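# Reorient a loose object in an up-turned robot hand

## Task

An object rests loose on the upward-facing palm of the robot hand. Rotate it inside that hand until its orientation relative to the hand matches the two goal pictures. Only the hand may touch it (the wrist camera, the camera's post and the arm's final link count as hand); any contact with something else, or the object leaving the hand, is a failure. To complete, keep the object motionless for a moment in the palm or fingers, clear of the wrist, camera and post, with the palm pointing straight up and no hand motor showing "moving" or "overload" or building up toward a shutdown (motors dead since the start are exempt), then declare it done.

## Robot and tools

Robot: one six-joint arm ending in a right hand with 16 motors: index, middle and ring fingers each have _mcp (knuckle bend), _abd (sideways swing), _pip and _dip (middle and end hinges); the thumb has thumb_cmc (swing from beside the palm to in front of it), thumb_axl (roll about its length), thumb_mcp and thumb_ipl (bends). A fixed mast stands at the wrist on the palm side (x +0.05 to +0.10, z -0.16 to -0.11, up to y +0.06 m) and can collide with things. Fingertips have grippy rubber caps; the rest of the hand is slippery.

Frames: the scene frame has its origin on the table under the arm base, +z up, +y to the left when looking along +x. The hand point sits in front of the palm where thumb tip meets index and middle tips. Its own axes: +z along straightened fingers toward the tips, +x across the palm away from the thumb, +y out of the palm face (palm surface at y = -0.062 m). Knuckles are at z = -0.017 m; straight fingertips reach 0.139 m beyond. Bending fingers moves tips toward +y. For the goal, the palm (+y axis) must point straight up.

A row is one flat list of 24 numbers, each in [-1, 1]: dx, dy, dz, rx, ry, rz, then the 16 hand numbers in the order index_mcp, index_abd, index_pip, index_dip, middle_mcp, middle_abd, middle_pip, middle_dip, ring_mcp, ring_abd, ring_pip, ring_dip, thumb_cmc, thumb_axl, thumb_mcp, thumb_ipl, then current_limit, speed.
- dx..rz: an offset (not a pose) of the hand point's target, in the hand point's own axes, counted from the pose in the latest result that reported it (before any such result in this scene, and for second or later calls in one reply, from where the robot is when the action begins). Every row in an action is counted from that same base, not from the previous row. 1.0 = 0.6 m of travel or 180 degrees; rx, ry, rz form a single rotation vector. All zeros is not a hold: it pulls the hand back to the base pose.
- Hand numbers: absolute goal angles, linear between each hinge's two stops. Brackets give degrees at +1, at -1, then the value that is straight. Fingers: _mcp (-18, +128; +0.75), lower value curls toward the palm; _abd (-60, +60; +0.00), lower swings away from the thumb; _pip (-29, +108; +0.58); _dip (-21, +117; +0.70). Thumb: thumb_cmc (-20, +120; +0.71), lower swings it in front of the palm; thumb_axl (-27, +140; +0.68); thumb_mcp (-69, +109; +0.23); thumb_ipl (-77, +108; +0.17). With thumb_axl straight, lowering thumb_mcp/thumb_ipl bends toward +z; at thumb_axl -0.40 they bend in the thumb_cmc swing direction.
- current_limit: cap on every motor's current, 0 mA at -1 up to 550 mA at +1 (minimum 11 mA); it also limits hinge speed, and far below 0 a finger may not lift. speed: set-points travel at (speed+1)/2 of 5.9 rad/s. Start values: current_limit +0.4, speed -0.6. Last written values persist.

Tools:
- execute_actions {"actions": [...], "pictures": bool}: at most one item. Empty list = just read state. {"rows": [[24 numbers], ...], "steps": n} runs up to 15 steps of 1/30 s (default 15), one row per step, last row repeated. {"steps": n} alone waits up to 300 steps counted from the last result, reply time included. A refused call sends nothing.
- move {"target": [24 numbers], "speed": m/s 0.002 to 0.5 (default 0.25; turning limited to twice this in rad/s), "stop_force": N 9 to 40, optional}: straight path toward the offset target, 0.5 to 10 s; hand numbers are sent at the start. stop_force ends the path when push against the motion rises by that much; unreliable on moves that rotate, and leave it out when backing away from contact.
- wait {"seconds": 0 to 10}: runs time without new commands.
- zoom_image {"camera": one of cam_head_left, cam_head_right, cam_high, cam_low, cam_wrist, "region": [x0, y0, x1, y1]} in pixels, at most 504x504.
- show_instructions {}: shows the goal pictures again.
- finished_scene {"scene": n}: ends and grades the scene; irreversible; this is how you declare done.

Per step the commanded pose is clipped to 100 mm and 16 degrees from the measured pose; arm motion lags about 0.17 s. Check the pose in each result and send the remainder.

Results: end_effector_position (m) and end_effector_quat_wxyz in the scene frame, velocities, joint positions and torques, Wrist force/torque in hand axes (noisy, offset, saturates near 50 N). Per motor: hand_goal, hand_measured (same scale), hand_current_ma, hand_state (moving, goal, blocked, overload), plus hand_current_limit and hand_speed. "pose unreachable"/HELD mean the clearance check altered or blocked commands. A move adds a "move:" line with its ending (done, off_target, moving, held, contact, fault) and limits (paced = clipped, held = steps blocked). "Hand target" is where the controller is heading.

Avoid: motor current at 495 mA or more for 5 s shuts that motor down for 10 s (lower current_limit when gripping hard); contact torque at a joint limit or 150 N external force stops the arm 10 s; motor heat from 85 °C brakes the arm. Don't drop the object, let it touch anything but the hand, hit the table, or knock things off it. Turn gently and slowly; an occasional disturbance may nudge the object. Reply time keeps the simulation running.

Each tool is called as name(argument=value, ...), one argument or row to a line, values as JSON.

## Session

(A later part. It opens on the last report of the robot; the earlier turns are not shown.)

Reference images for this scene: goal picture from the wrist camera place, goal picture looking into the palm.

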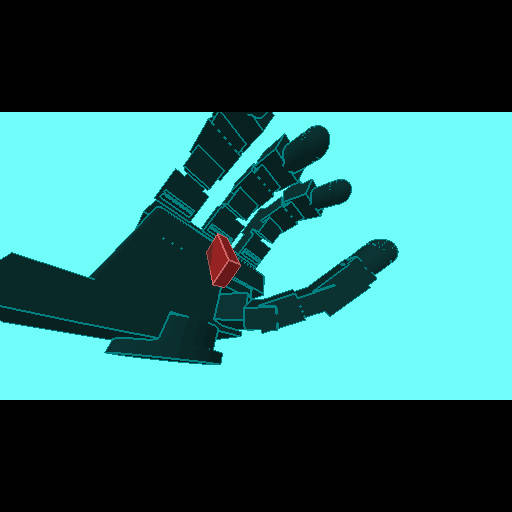

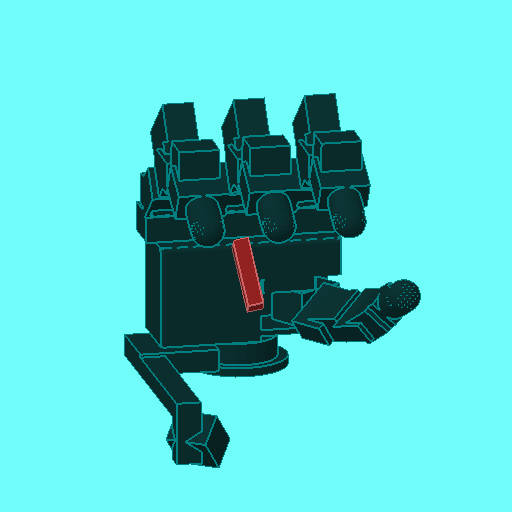

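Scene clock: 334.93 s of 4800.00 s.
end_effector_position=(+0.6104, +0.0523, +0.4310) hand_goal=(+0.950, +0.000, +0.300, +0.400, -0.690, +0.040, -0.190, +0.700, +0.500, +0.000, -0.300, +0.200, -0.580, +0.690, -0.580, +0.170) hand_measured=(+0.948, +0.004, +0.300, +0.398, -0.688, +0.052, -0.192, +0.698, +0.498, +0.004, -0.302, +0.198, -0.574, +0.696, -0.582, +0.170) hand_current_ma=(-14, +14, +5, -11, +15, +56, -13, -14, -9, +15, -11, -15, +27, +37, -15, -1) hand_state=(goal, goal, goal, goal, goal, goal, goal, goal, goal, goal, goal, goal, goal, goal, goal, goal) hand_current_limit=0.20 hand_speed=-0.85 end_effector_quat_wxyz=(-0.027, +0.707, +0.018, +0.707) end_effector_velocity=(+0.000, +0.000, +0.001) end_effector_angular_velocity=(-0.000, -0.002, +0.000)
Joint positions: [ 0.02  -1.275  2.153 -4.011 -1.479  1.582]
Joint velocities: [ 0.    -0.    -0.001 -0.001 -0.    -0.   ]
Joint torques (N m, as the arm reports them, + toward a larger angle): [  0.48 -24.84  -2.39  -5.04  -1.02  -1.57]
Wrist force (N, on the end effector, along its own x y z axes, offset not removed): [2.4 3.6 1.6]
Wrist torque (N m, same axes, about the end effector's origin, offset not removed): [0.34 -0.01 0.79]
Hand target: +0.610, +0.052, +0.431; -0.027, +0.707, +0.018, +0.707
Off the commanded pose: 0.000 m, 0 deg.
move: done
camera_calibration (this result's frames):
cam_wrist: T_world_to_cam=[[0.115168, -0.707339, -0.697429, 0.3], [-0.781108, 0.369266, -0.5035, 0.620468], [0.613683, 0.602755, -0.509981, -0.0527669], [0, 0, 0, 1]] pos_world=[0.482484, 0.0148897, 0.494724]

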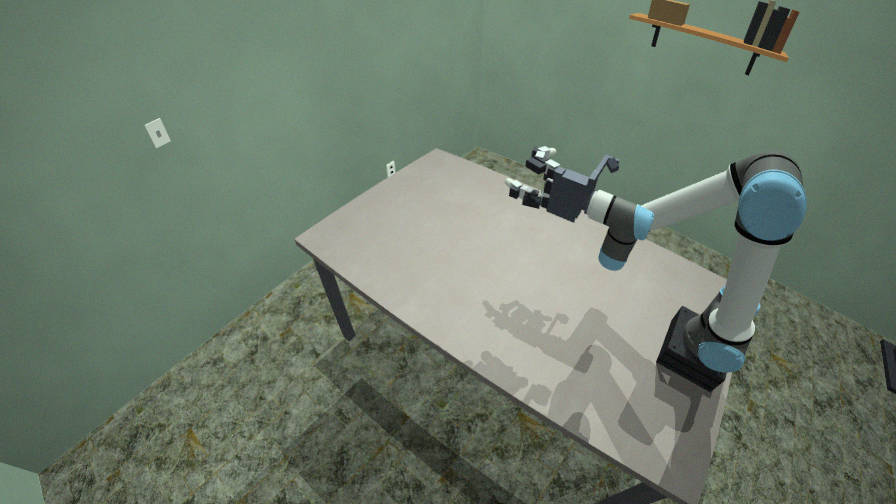

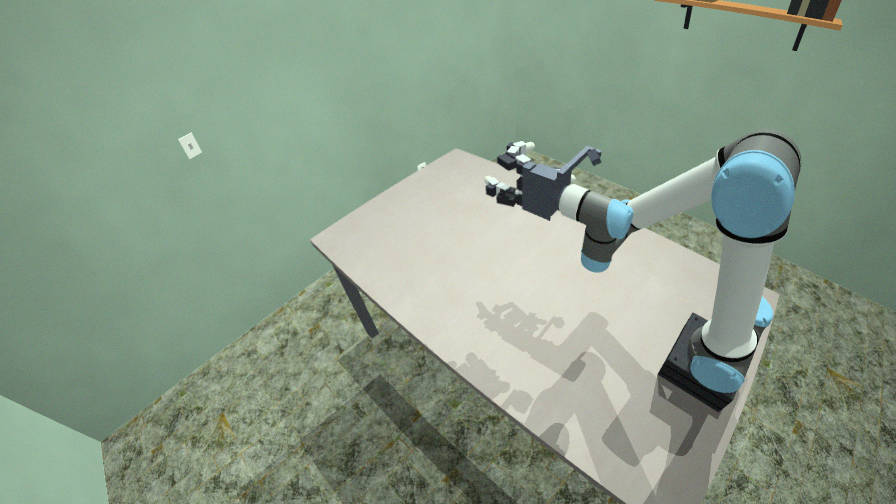

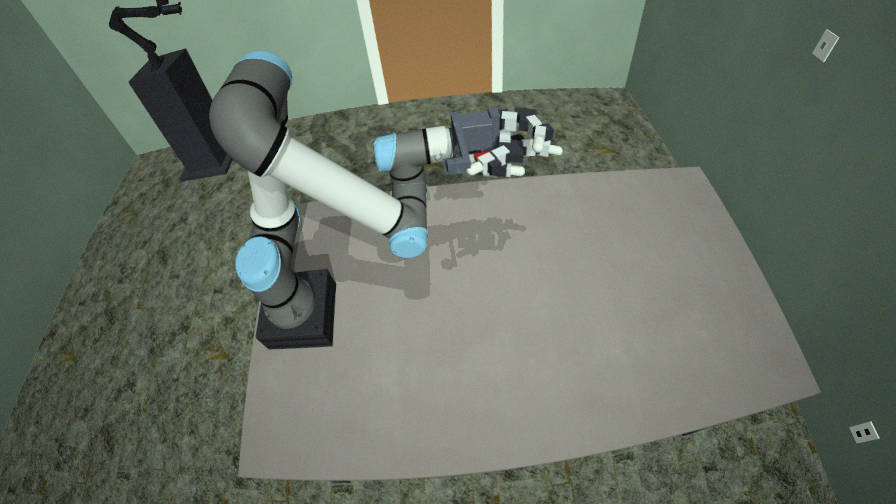

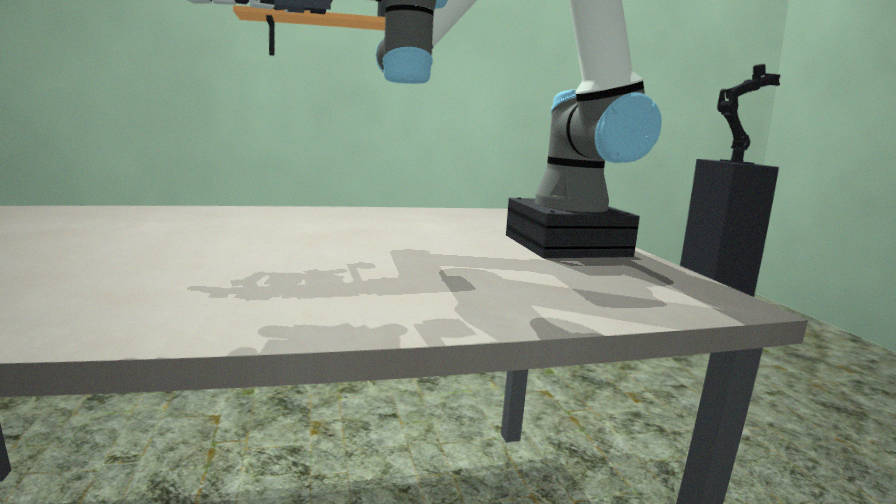

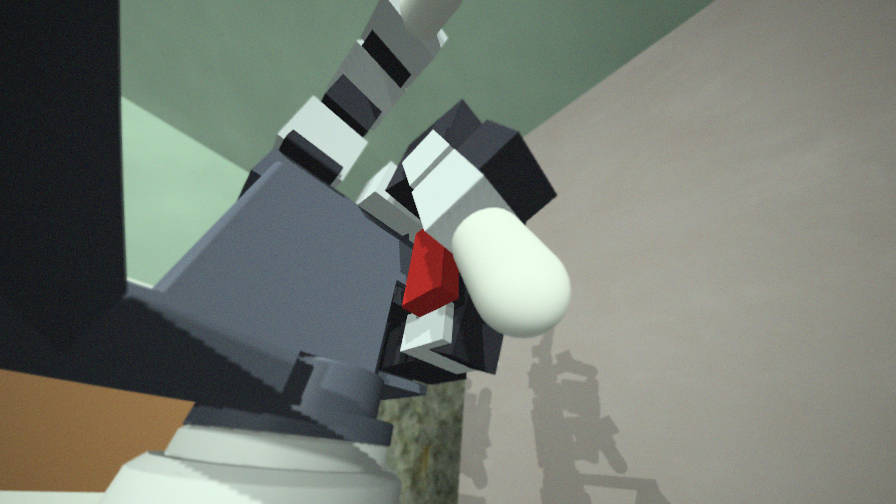

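move(
  target=[-0.042,-0.019,0,0,0,0.11, 0.95,0,0.3,0.4, -0.69,0.07,-0.19,0.58, 0.5,0,-0.3,0.2, -0.58,0.69,-0.58,0.17, 0.2,-0.6],
  speed=0.08,
)

zoom_image(
  camera="cam_high",
  region=[450,115,530,195],
)

Scene clock: 342.03 s of 4800.00 s.
end_effector_position=(+0.6096, +0.0640, +0.4060) hand_goal=(+0.950, +0.000, +0.300, +0.400, -0.690, +0.070, -0.190, +0.580, +0.500, +0.000, -0.300, +0.200, -0.580, +0.690, -0.580, +0.170) hand_measured=(+0.948, +0.004, +0.300, +0.398, -0.688, +0.072, -0.192, +0.582, +0.498, +0.004, -0.302, +0.198, -0.574, +0.696, -0.580, +0.170) hand_current_ma=(-14, +14, +5, -11, +15, +7, -8, +15, -9, +15, -11, -15, +28, +37, -2, -1) hand_state=(goal, goal, goal, goal, goal, goal, goal, goal, goal, goal, goal, goal, goal, goal, goal, goal) hand_current_limit=0.20 hand_speed=-0.60 end_effector_quat_wxyz=(-0.148, +0.699, -0.104, +0.691) end_effector_velocity=(-0.000, +0.000, -0.000) end_effector_angular_velocity=(+0.008, +0.001, -0.000)
Joint positions: [ 0.016 -1.28   2.152 -4.004 -1.476  1.926]
Joint velocities: [-0.001 -0.001  0.     0.001  0.     0.008]
Joint torques (N m, as the arm reports them, + toward a larger angle): [ -8.99 -39.44  -2.1   -2.66   1.51   1.7 ]
Wrist force (N, on the end effector, along its own x y z axes, offset not removed): [-2.7 0.7 -2.1]
Wrist torque (N m, same axes, about the end effector's origin, offset not removed): [0.36 0.67 0.24]
Hand target: +0.610, +0.064, +0.406; -0.148, +0.699, -0.104, +0.691
Off the commanded pose: 0.000 m, 0 deg.
After step 90, 1.63 s passed at rest.
move: done
camera_calibration (this result's frames):
cam_wrist: T_world_to_cam=[[0.0972756, -0.430039, -0.897554, 0.365319], [-0.790503, 0.514536, -0.3322, 0.529853], [0.604683, 0.741835, -0.289896, -0.164889], [0, 0, 0, 1]] pos_world=[0.48302, 0.00679299, 0.45611]

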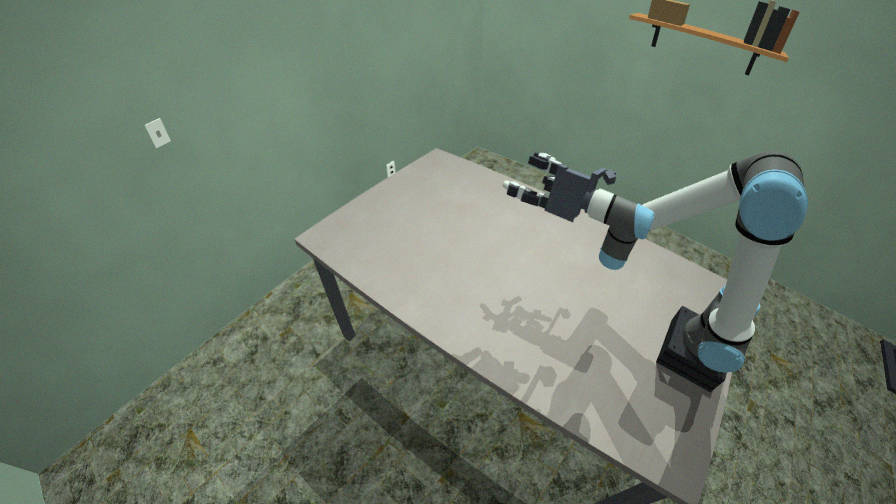

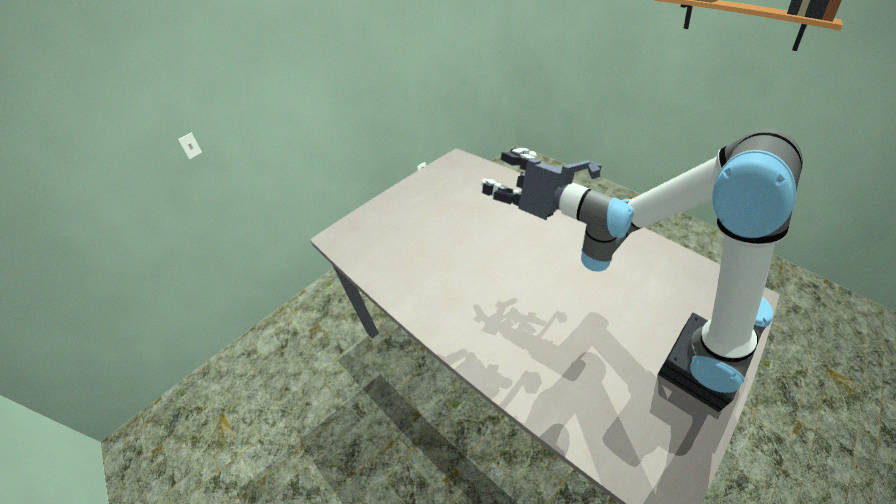

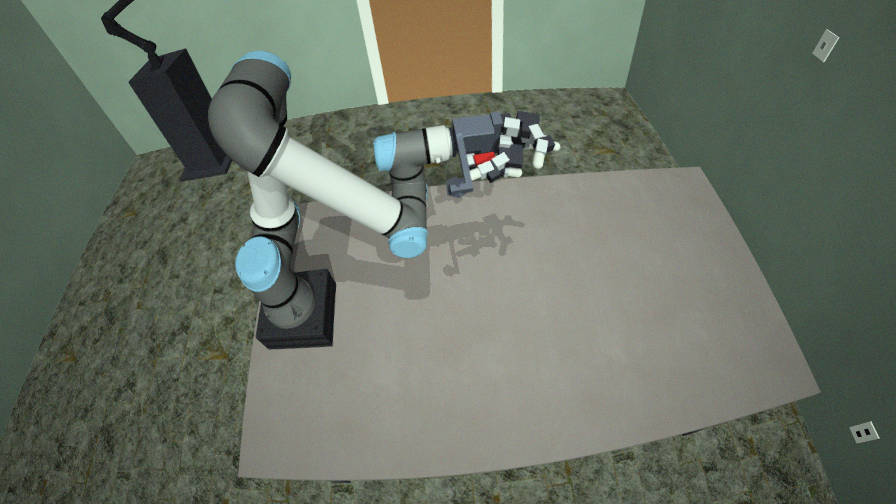

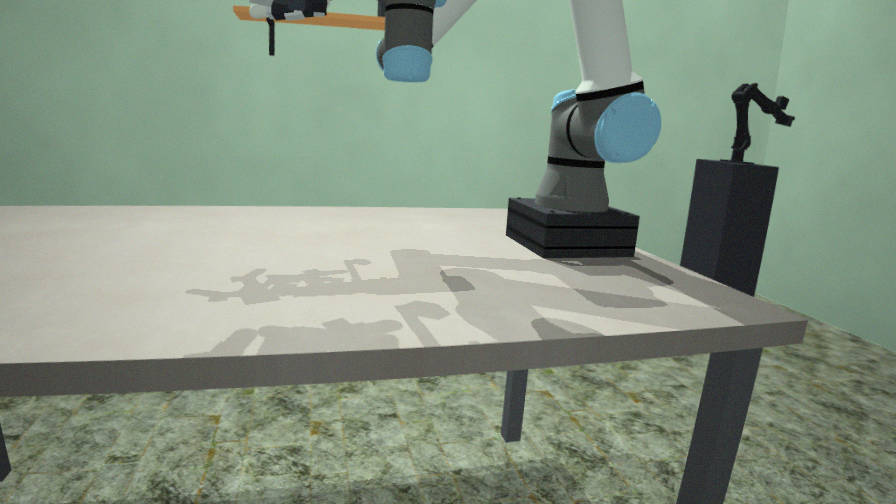

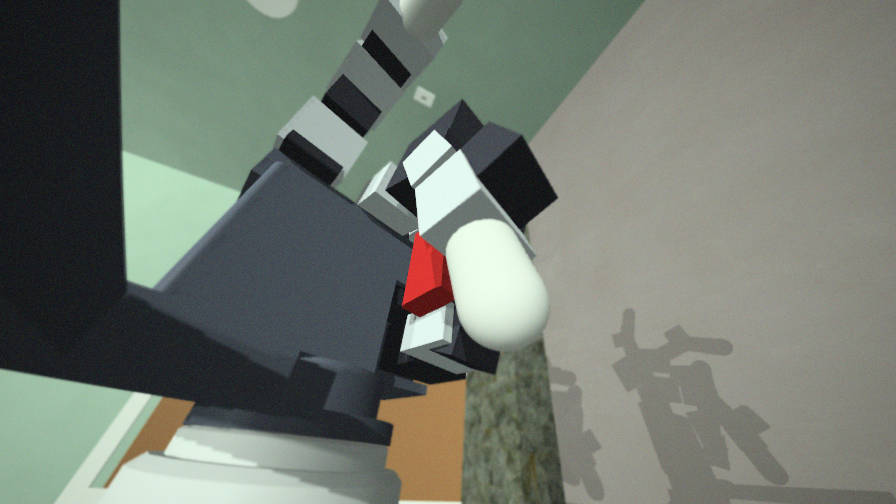

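Region (450, 115, 530, 195) of cam_high's 896x504 image, scaled by 6.300, with more detail than that image has.

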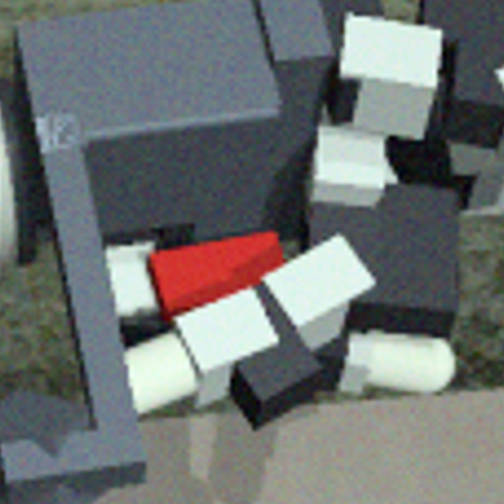

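Not yet slid; roll a bit more.

move(
  target=[-0.028,-0.011,0,0,0,0.07, 0.95,0,0.3,0.4, -0.69,0.08,-0.19,0.58, 0.5,0,-0.3,0.2, -0.58,0.69,-0.58,0.17, 0.2,-0.6],
  speed=0.06,
)

zoom_image(
  camera="cam_high",
  region=[450,115,530,195],
)

Scene clock: 346.60 s of 4800.00 s.
end_effector_position=(+0.6089, +0.0760, +0.3926) hand_goal=(+0.950, +0.000, +0.300, +0.400, -0.690, +0.080, -0.190, +0.580, +0.500, +0.000, -0.300, +0.200, -0.580, +0.690, -0.580, +0.170) hand_measured=(+0.946, +0.004, +0.300, +0.398, -0.688, +0.080, -0.190, +0.582, +0.498, +0.004, -0.302, +0.198, -0.574, +0.696, -0.580, +0.170) hand_current_ma=(-20, +14, +5, -11, +15, +4, -4, +15, -14, +15, -11, -14, +28, +37, +5, -1) hand_state=(goal, goal, goal, goal, goal, goal, goal, goal, goal, goal, goal, goal, goal, goal, goal, goal) hand_current_limit=0.20 hand_speed=-0.60 end_effector_quat_wxyz=(-0.223, +0.684, -0.180, +0.671) end_effector_velocity=(-0.000, +0.000, -0.002) end_effector_angular_velocity=(+0.009, +0.003, -0.000)
Joint positions: [ 0.014 -1.283  2.151 -4.002 -1.474  2.146]
Joint velocities: [-0.001  0.     0.001  0.     0.     0.009]
Joint torques (N m, as the arm reports them, + toward a larger angle): [ -9.49 -38.98  -2.24  -3.47   1.43   1.75]
Wrist force (N, on the end effector, along its own x y z axes, offset not removed): [-0.6 -1.6 -1.6]
Wrist torque (N m, same axes, about the end effector's origin, offset not removed): [-0.26 0.39 0.29]
Hand target: +0.609, +0.076, +0.393; -0.223, +0.684, -0.180, +0.671
Off the commanded pose: 0.000 m, 0 deg.
move: done
camera_calibration (this result's frames):
cam_wrist: T_world_to_cam=[[0.0839851, -0.224882, -0.97076, 0.379785], [-0.794292, 0.57315, -0.201492, 0.465166], [0.601703, 0.787989, -0.130486, -0.241501], [0, 0, 0, 1]] pos_world=[0.482894, 0.00909728, 0.430894]

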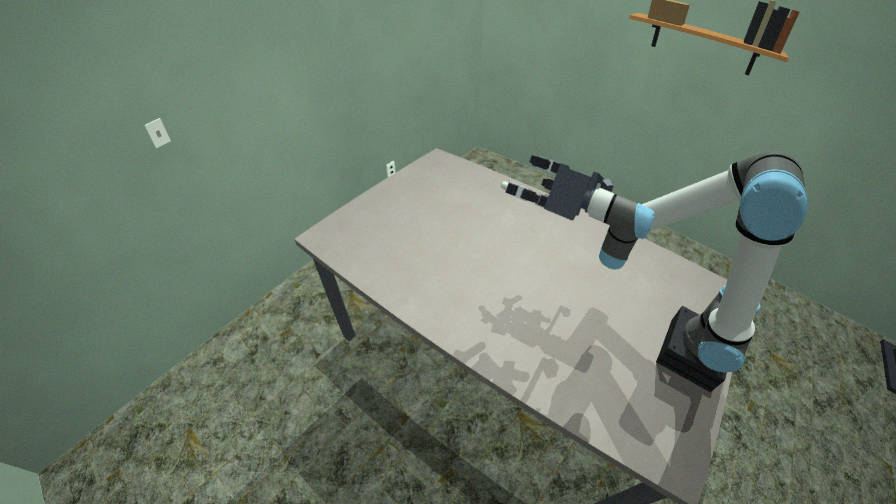

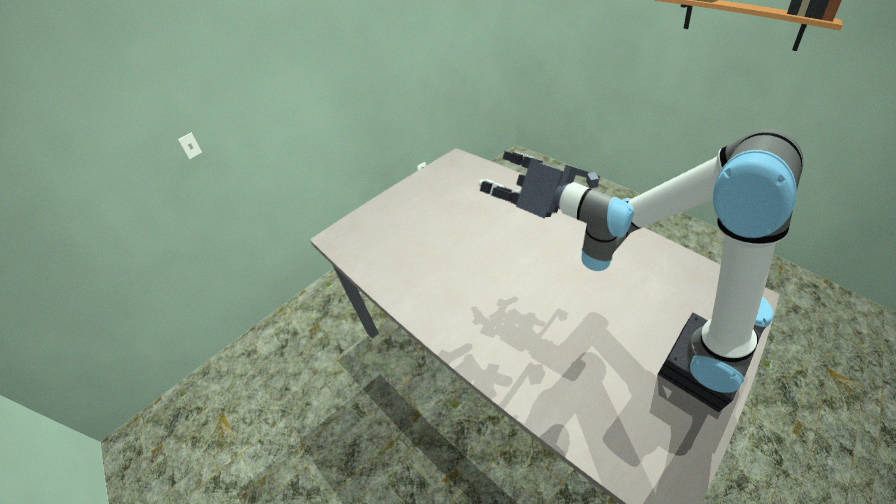

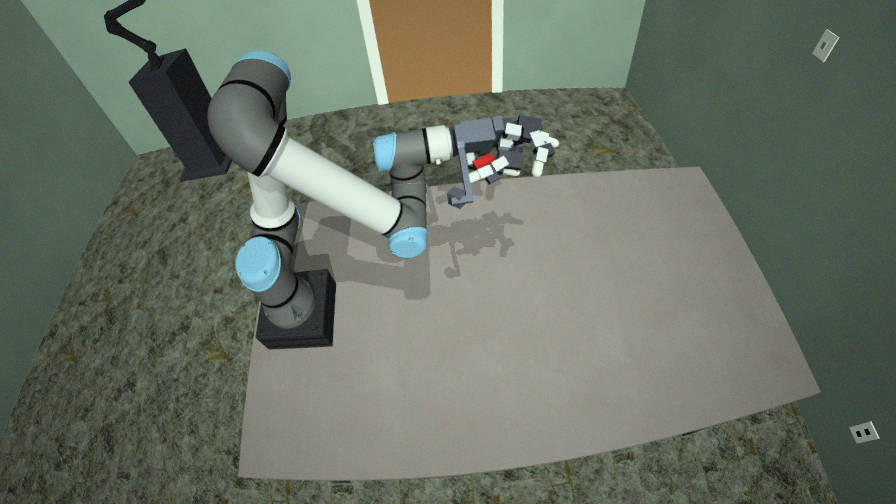

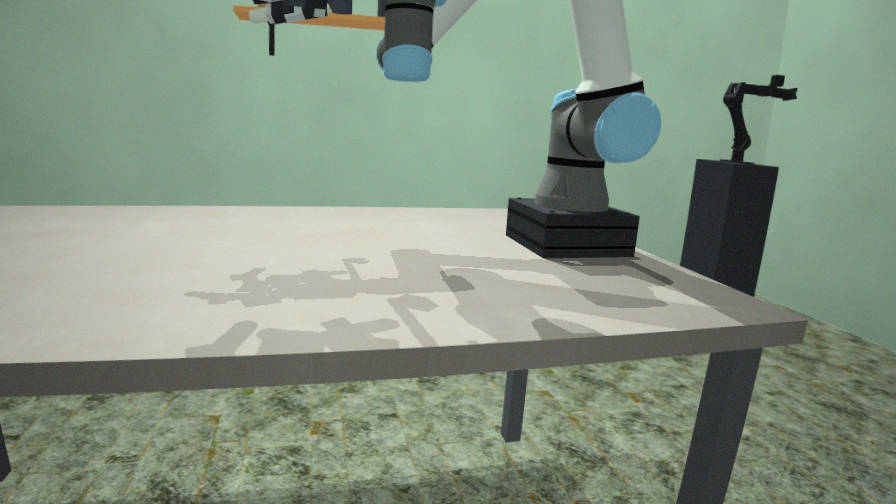

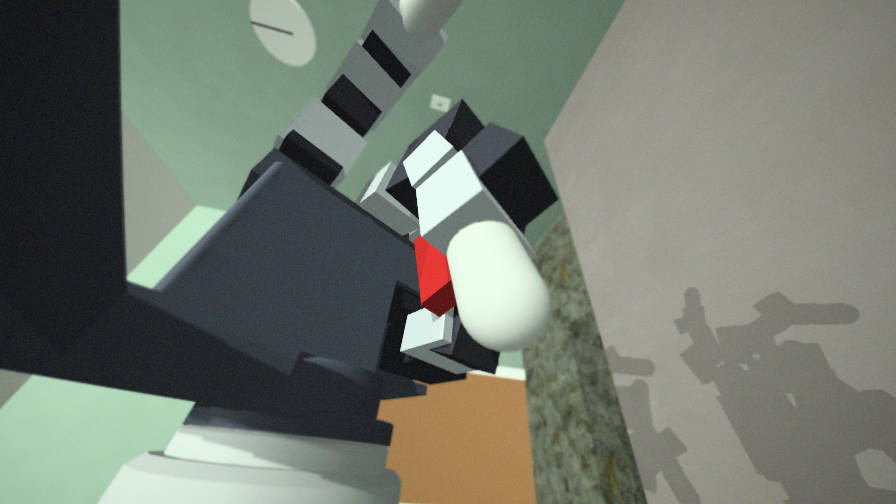

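Region (450, 115, 530, 195) of cam_high's 896x504 image, scaled by 6.300, with more detail than that image has.

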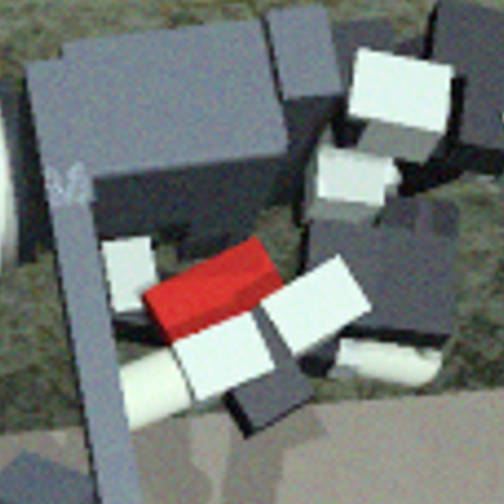

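move(
  target=[0.076,-0.003,0,0,0,-0.185, 0.95,0,0.3,0.4, -0.69,0.08,-0.19,0.58, 0.5,0,-0.3,0.2, -0.58,0.69,-0.58,0.17, 0.2,-0.6],
  speed=0.15,
)

move(
  target=[0,0,0,0,0,0, 0.95,0,0.3,0.4, 0.15,0,-0.5,0.4, 0.5,0,-0.3,0.2, -0.58,0.69,-0.705,0.17, 0.2,-0.75],
)

zoom_image(
  camera="cam_wrist",
  region=[360,180,540,360],
)

Scene clock: 353.63 s of 4800.00 s.
end_effector_position=(+0.6104, +0.0527, +0.4318) hand_goal=(+0.950, +0.000, +0.300, +0.400, -0.690, +0.080, -0.190, +0.580, +0.500, +0.000, -0.300, +0.200, -0.580, +0.690, -0.580, +0.170) hand_measured=(+0.948, +0.004, +0.300, +0.398, -0.688, +0.082, -0.190, +0.582, +0.498, +0.004, -0.302, +0.198, -0.574, +0.696, -0.580, +0.170) hand_current_ma=(-14, +14, +5, -11, +15, +6, -4, +15, -14, +15, -11, -14, +28, +37, +5, -1) hand_state=(goal, goal, goal, goal, goal, goal, goal, goal, goal, goal, goal, goal, goal, goal, goal, goal) hand_current_limit=0.20 hand_speed=-0.60 end_effector_quat_wxyz=(-0.022, +0.707, +0.024, +0.707) end_effector_velocity=(-0.000, -0.000, +0.001) end_effector_angular_velocity=(-0.009, -0.003, +0.000)
Joint positions: [ 0.022 -1.273  2.152 -4.012 -1.481  1.565]
Joint velocities: [-0.001 -0.001  0.    -0.002  0.001 -0.009]
Joint torques (N m, as the arm reports them, + toward a larger angle): [ -9.32 -24.55  -2.48  -5.12   1.46  -2.05]
Wrist force (N, on the end effector, along its own x y z axes, offset not removed): [1.2 2.2 -1.0]
Wrist torque (N m, same axes, about the end effector's origin, offset not removed): [0.33 0.19 0.53]
Hand target: +0.610, +0.053, +0.432; -0.021, +0.707, +0.024, +0.707
Off the commanded pose: 0.000 m, 0 deg.
After step 90, 1.73 s passed at rest.
move: done
camera_calibration (this result's frames):
cam_wrist: T_world_to_cam=[[0.115704, -0.718634, -0.685695, 0.295989], [-0.780705, 0.361, -0.510077, 0.623724], [0.614095, 0.594344, -0.519271, -0.0484391], [0, 0, 0, 1]] pos_world=[0.482444, 0.0163321, 0.495953]

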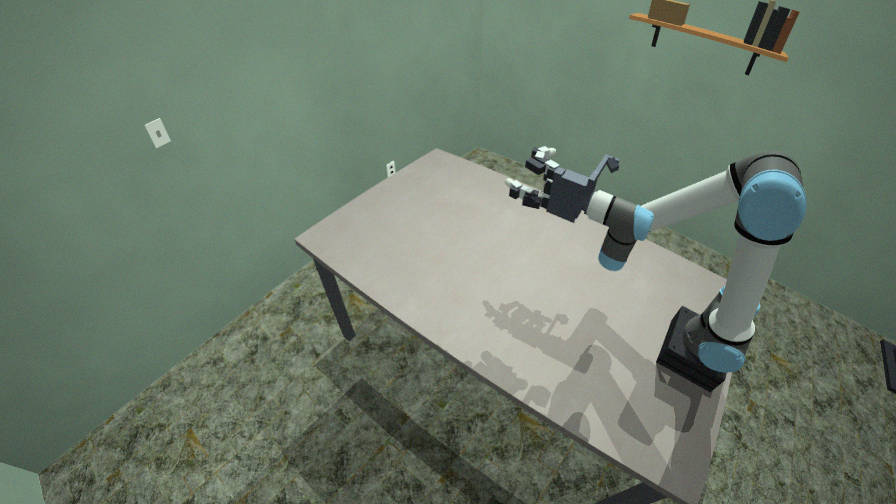

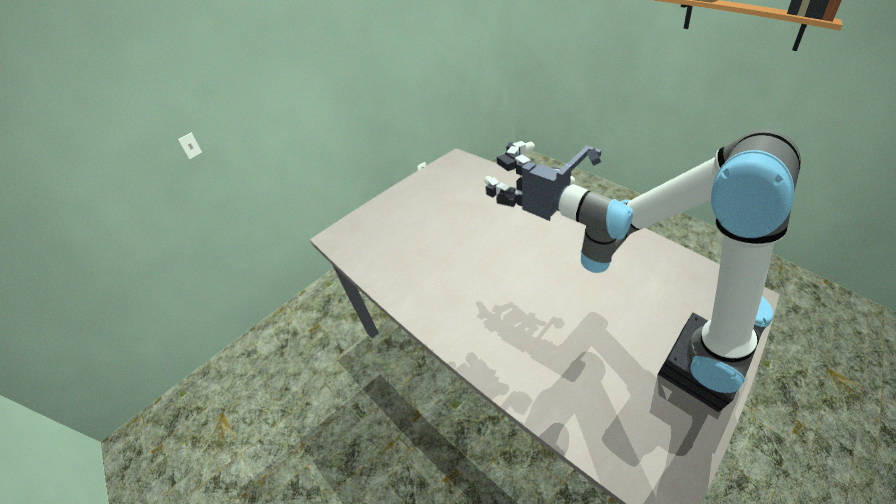

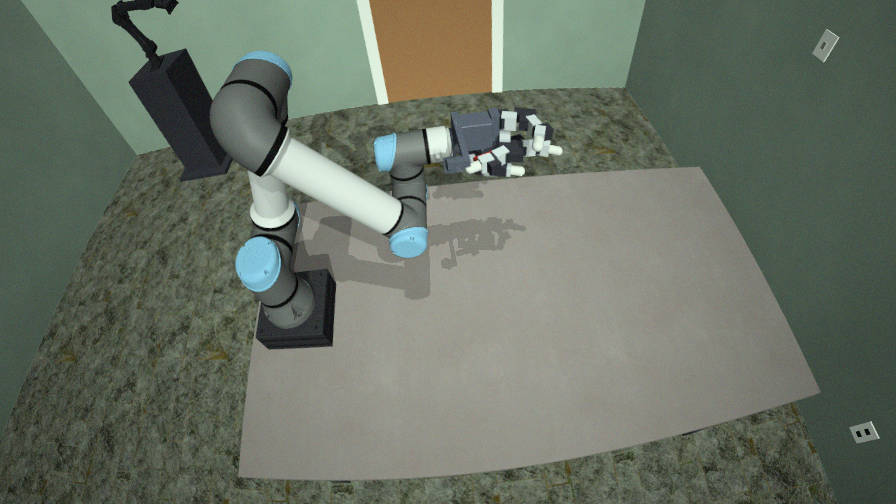

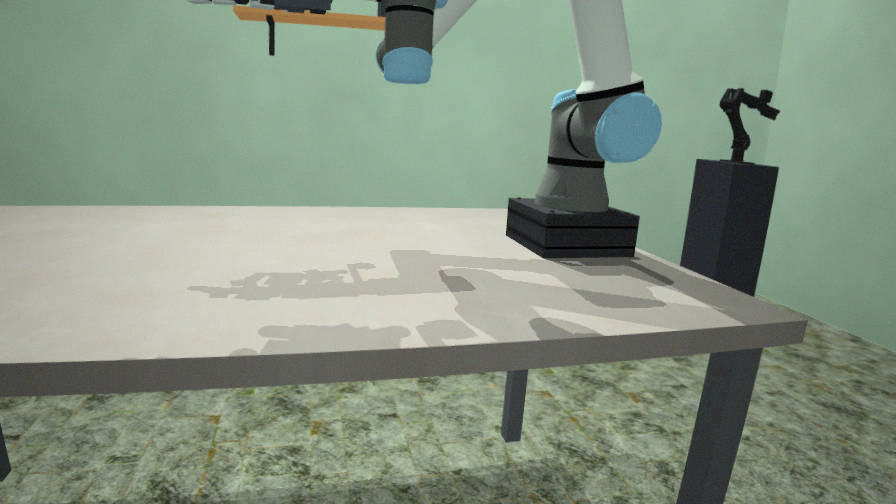

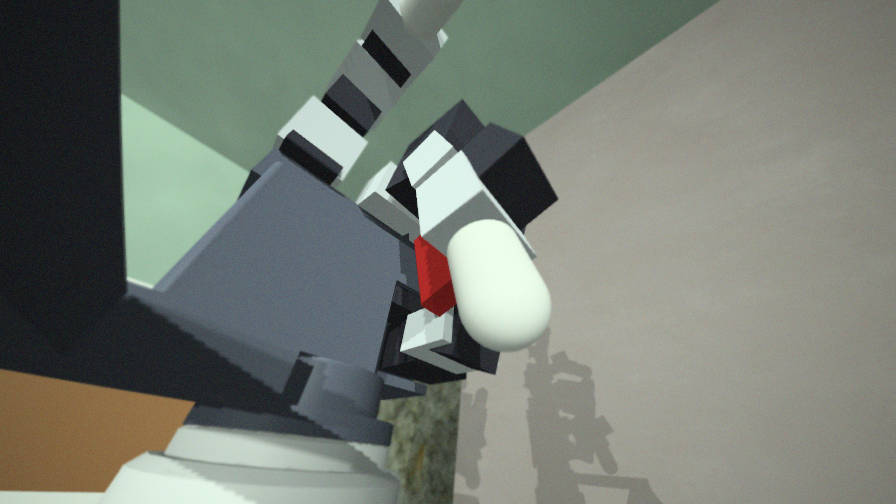

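Scene clock: 355.33 s of 4800.00 s.
end_effector_position=(+0.6104, +0.0527, +0.4317) hand_goal=(+0.950, +0.000, +0.300, +0.400, +0.150, +0.000, -0.500, +0.400, +0.500, +0.000, -0.300, +0.200, -0.580, +0.690, -0.704, +0.170) hand_measured=(+0.948, +0.004, +0.300, +0.398, +0.148, +0.010, -0.496, +0.402, +0.498, +0.004, -0.302, +0.198, -0.574, +0.696, -0.702, +0.170) hand_current_ma=(-14, +14, +5, -11, -14, +43, +16, +14, -14, +15, -11, -14, +28, +37, +15, -1) hand_state=(goal, goal, goal, goal, goal, goal, goal, goal, goal, goal, goal, goal, goal, goal, goal, goal) hand_current_limit=0.20 hand_speed=-0.75 end_effector_quat_wxyz=(-0.022, +0.707, +0.024, +0.707) end_effector_velocity=(+0.000, -0.000, -0.000) end_effector_angular_velocity=(+0.000, +0.000, -0.000)
Joint positions: [ 0.022 -1.273  2.152 -4.012 -1.481  1.565]
Joint velocities: [ 0.     0.001  0.    -0.001 -0.     0.   ]
Joint torques (N m, as the arm reports them, + toward a larger angle): [ -0.16 -30.24  -6.55  -2.99  -1.39   1.73]
Wrist force (N, on the end effector, along its own x y z axes, offset not removed): [1.0 0.1 -3.0]
Wrist torque (N m, same axes, about the end effector's origin, offset not removed): [0.34 0.20 0.62]
Hand target: +0.610, +0.053, +0.432; -0.022, +0.707, +0.024, +0.707
Off the commanded pose: 0.000 m, 0 deg.
move: done
camera_calibration (this result's frames):
cam_wrist: T_world_to_cam=[[0.115693, -0.718635, -0.685696, 0.295984], [-0.780699, 0.361013, -0.510078, 0.62372], [0.614105, 0.594334, -0.519271, -0.0484415], [0, 0, 0, 1]] pos_world=[0.482442, 0.0163245, 0.495946]

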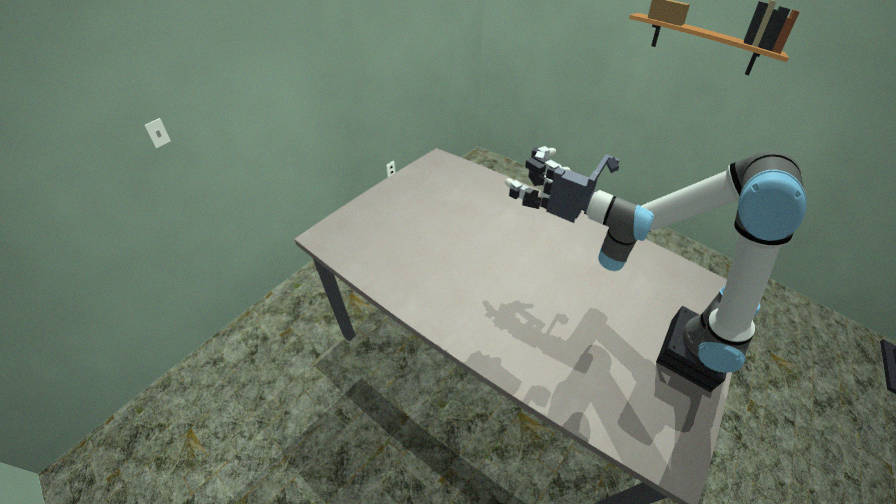

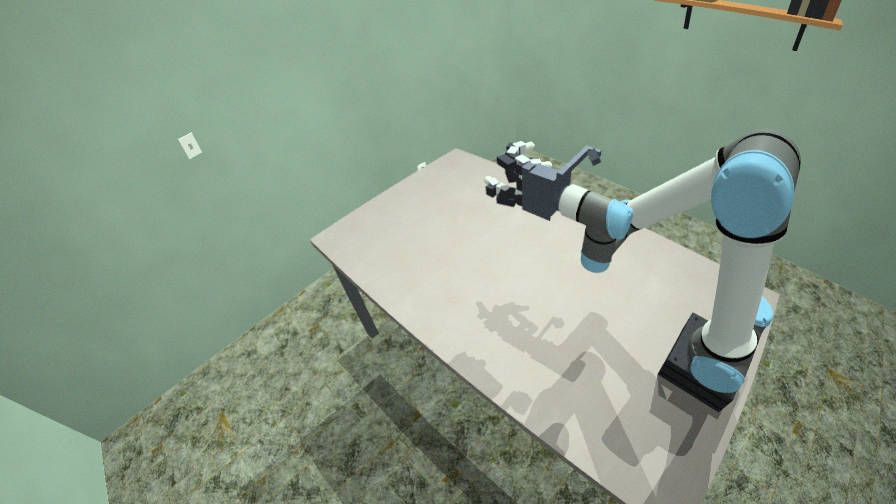

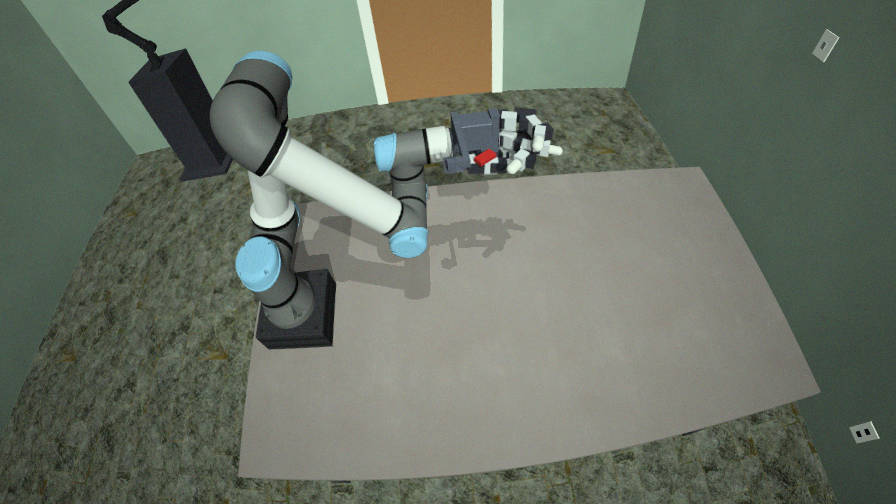

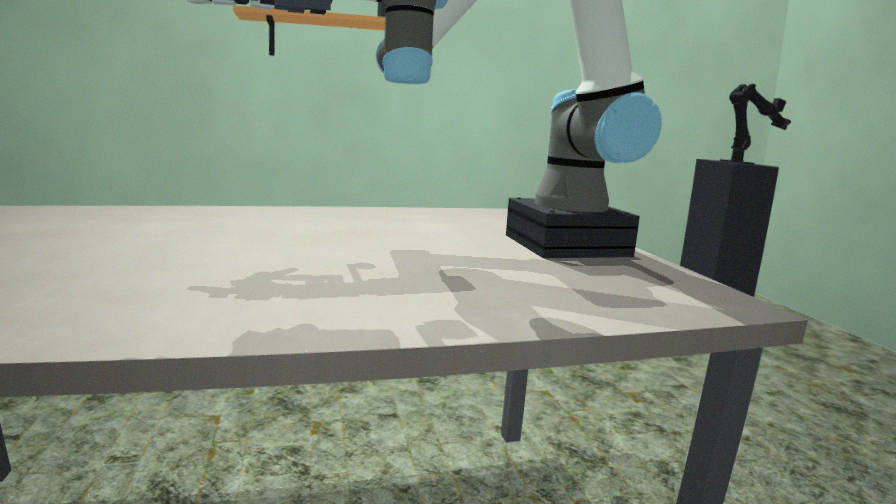

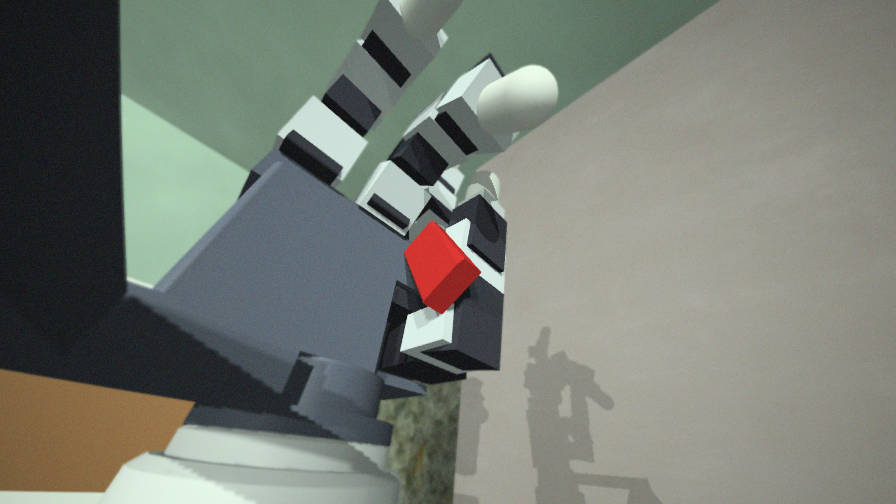

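Region (360, 180, 540, 360) of cam_wrist's 896x504 image, scaled by 2.800, with more detail than that image has.

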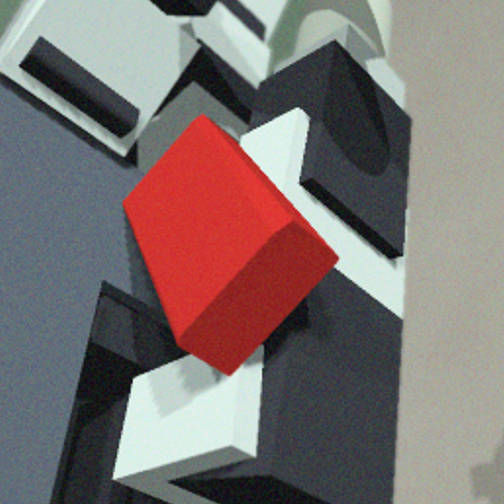

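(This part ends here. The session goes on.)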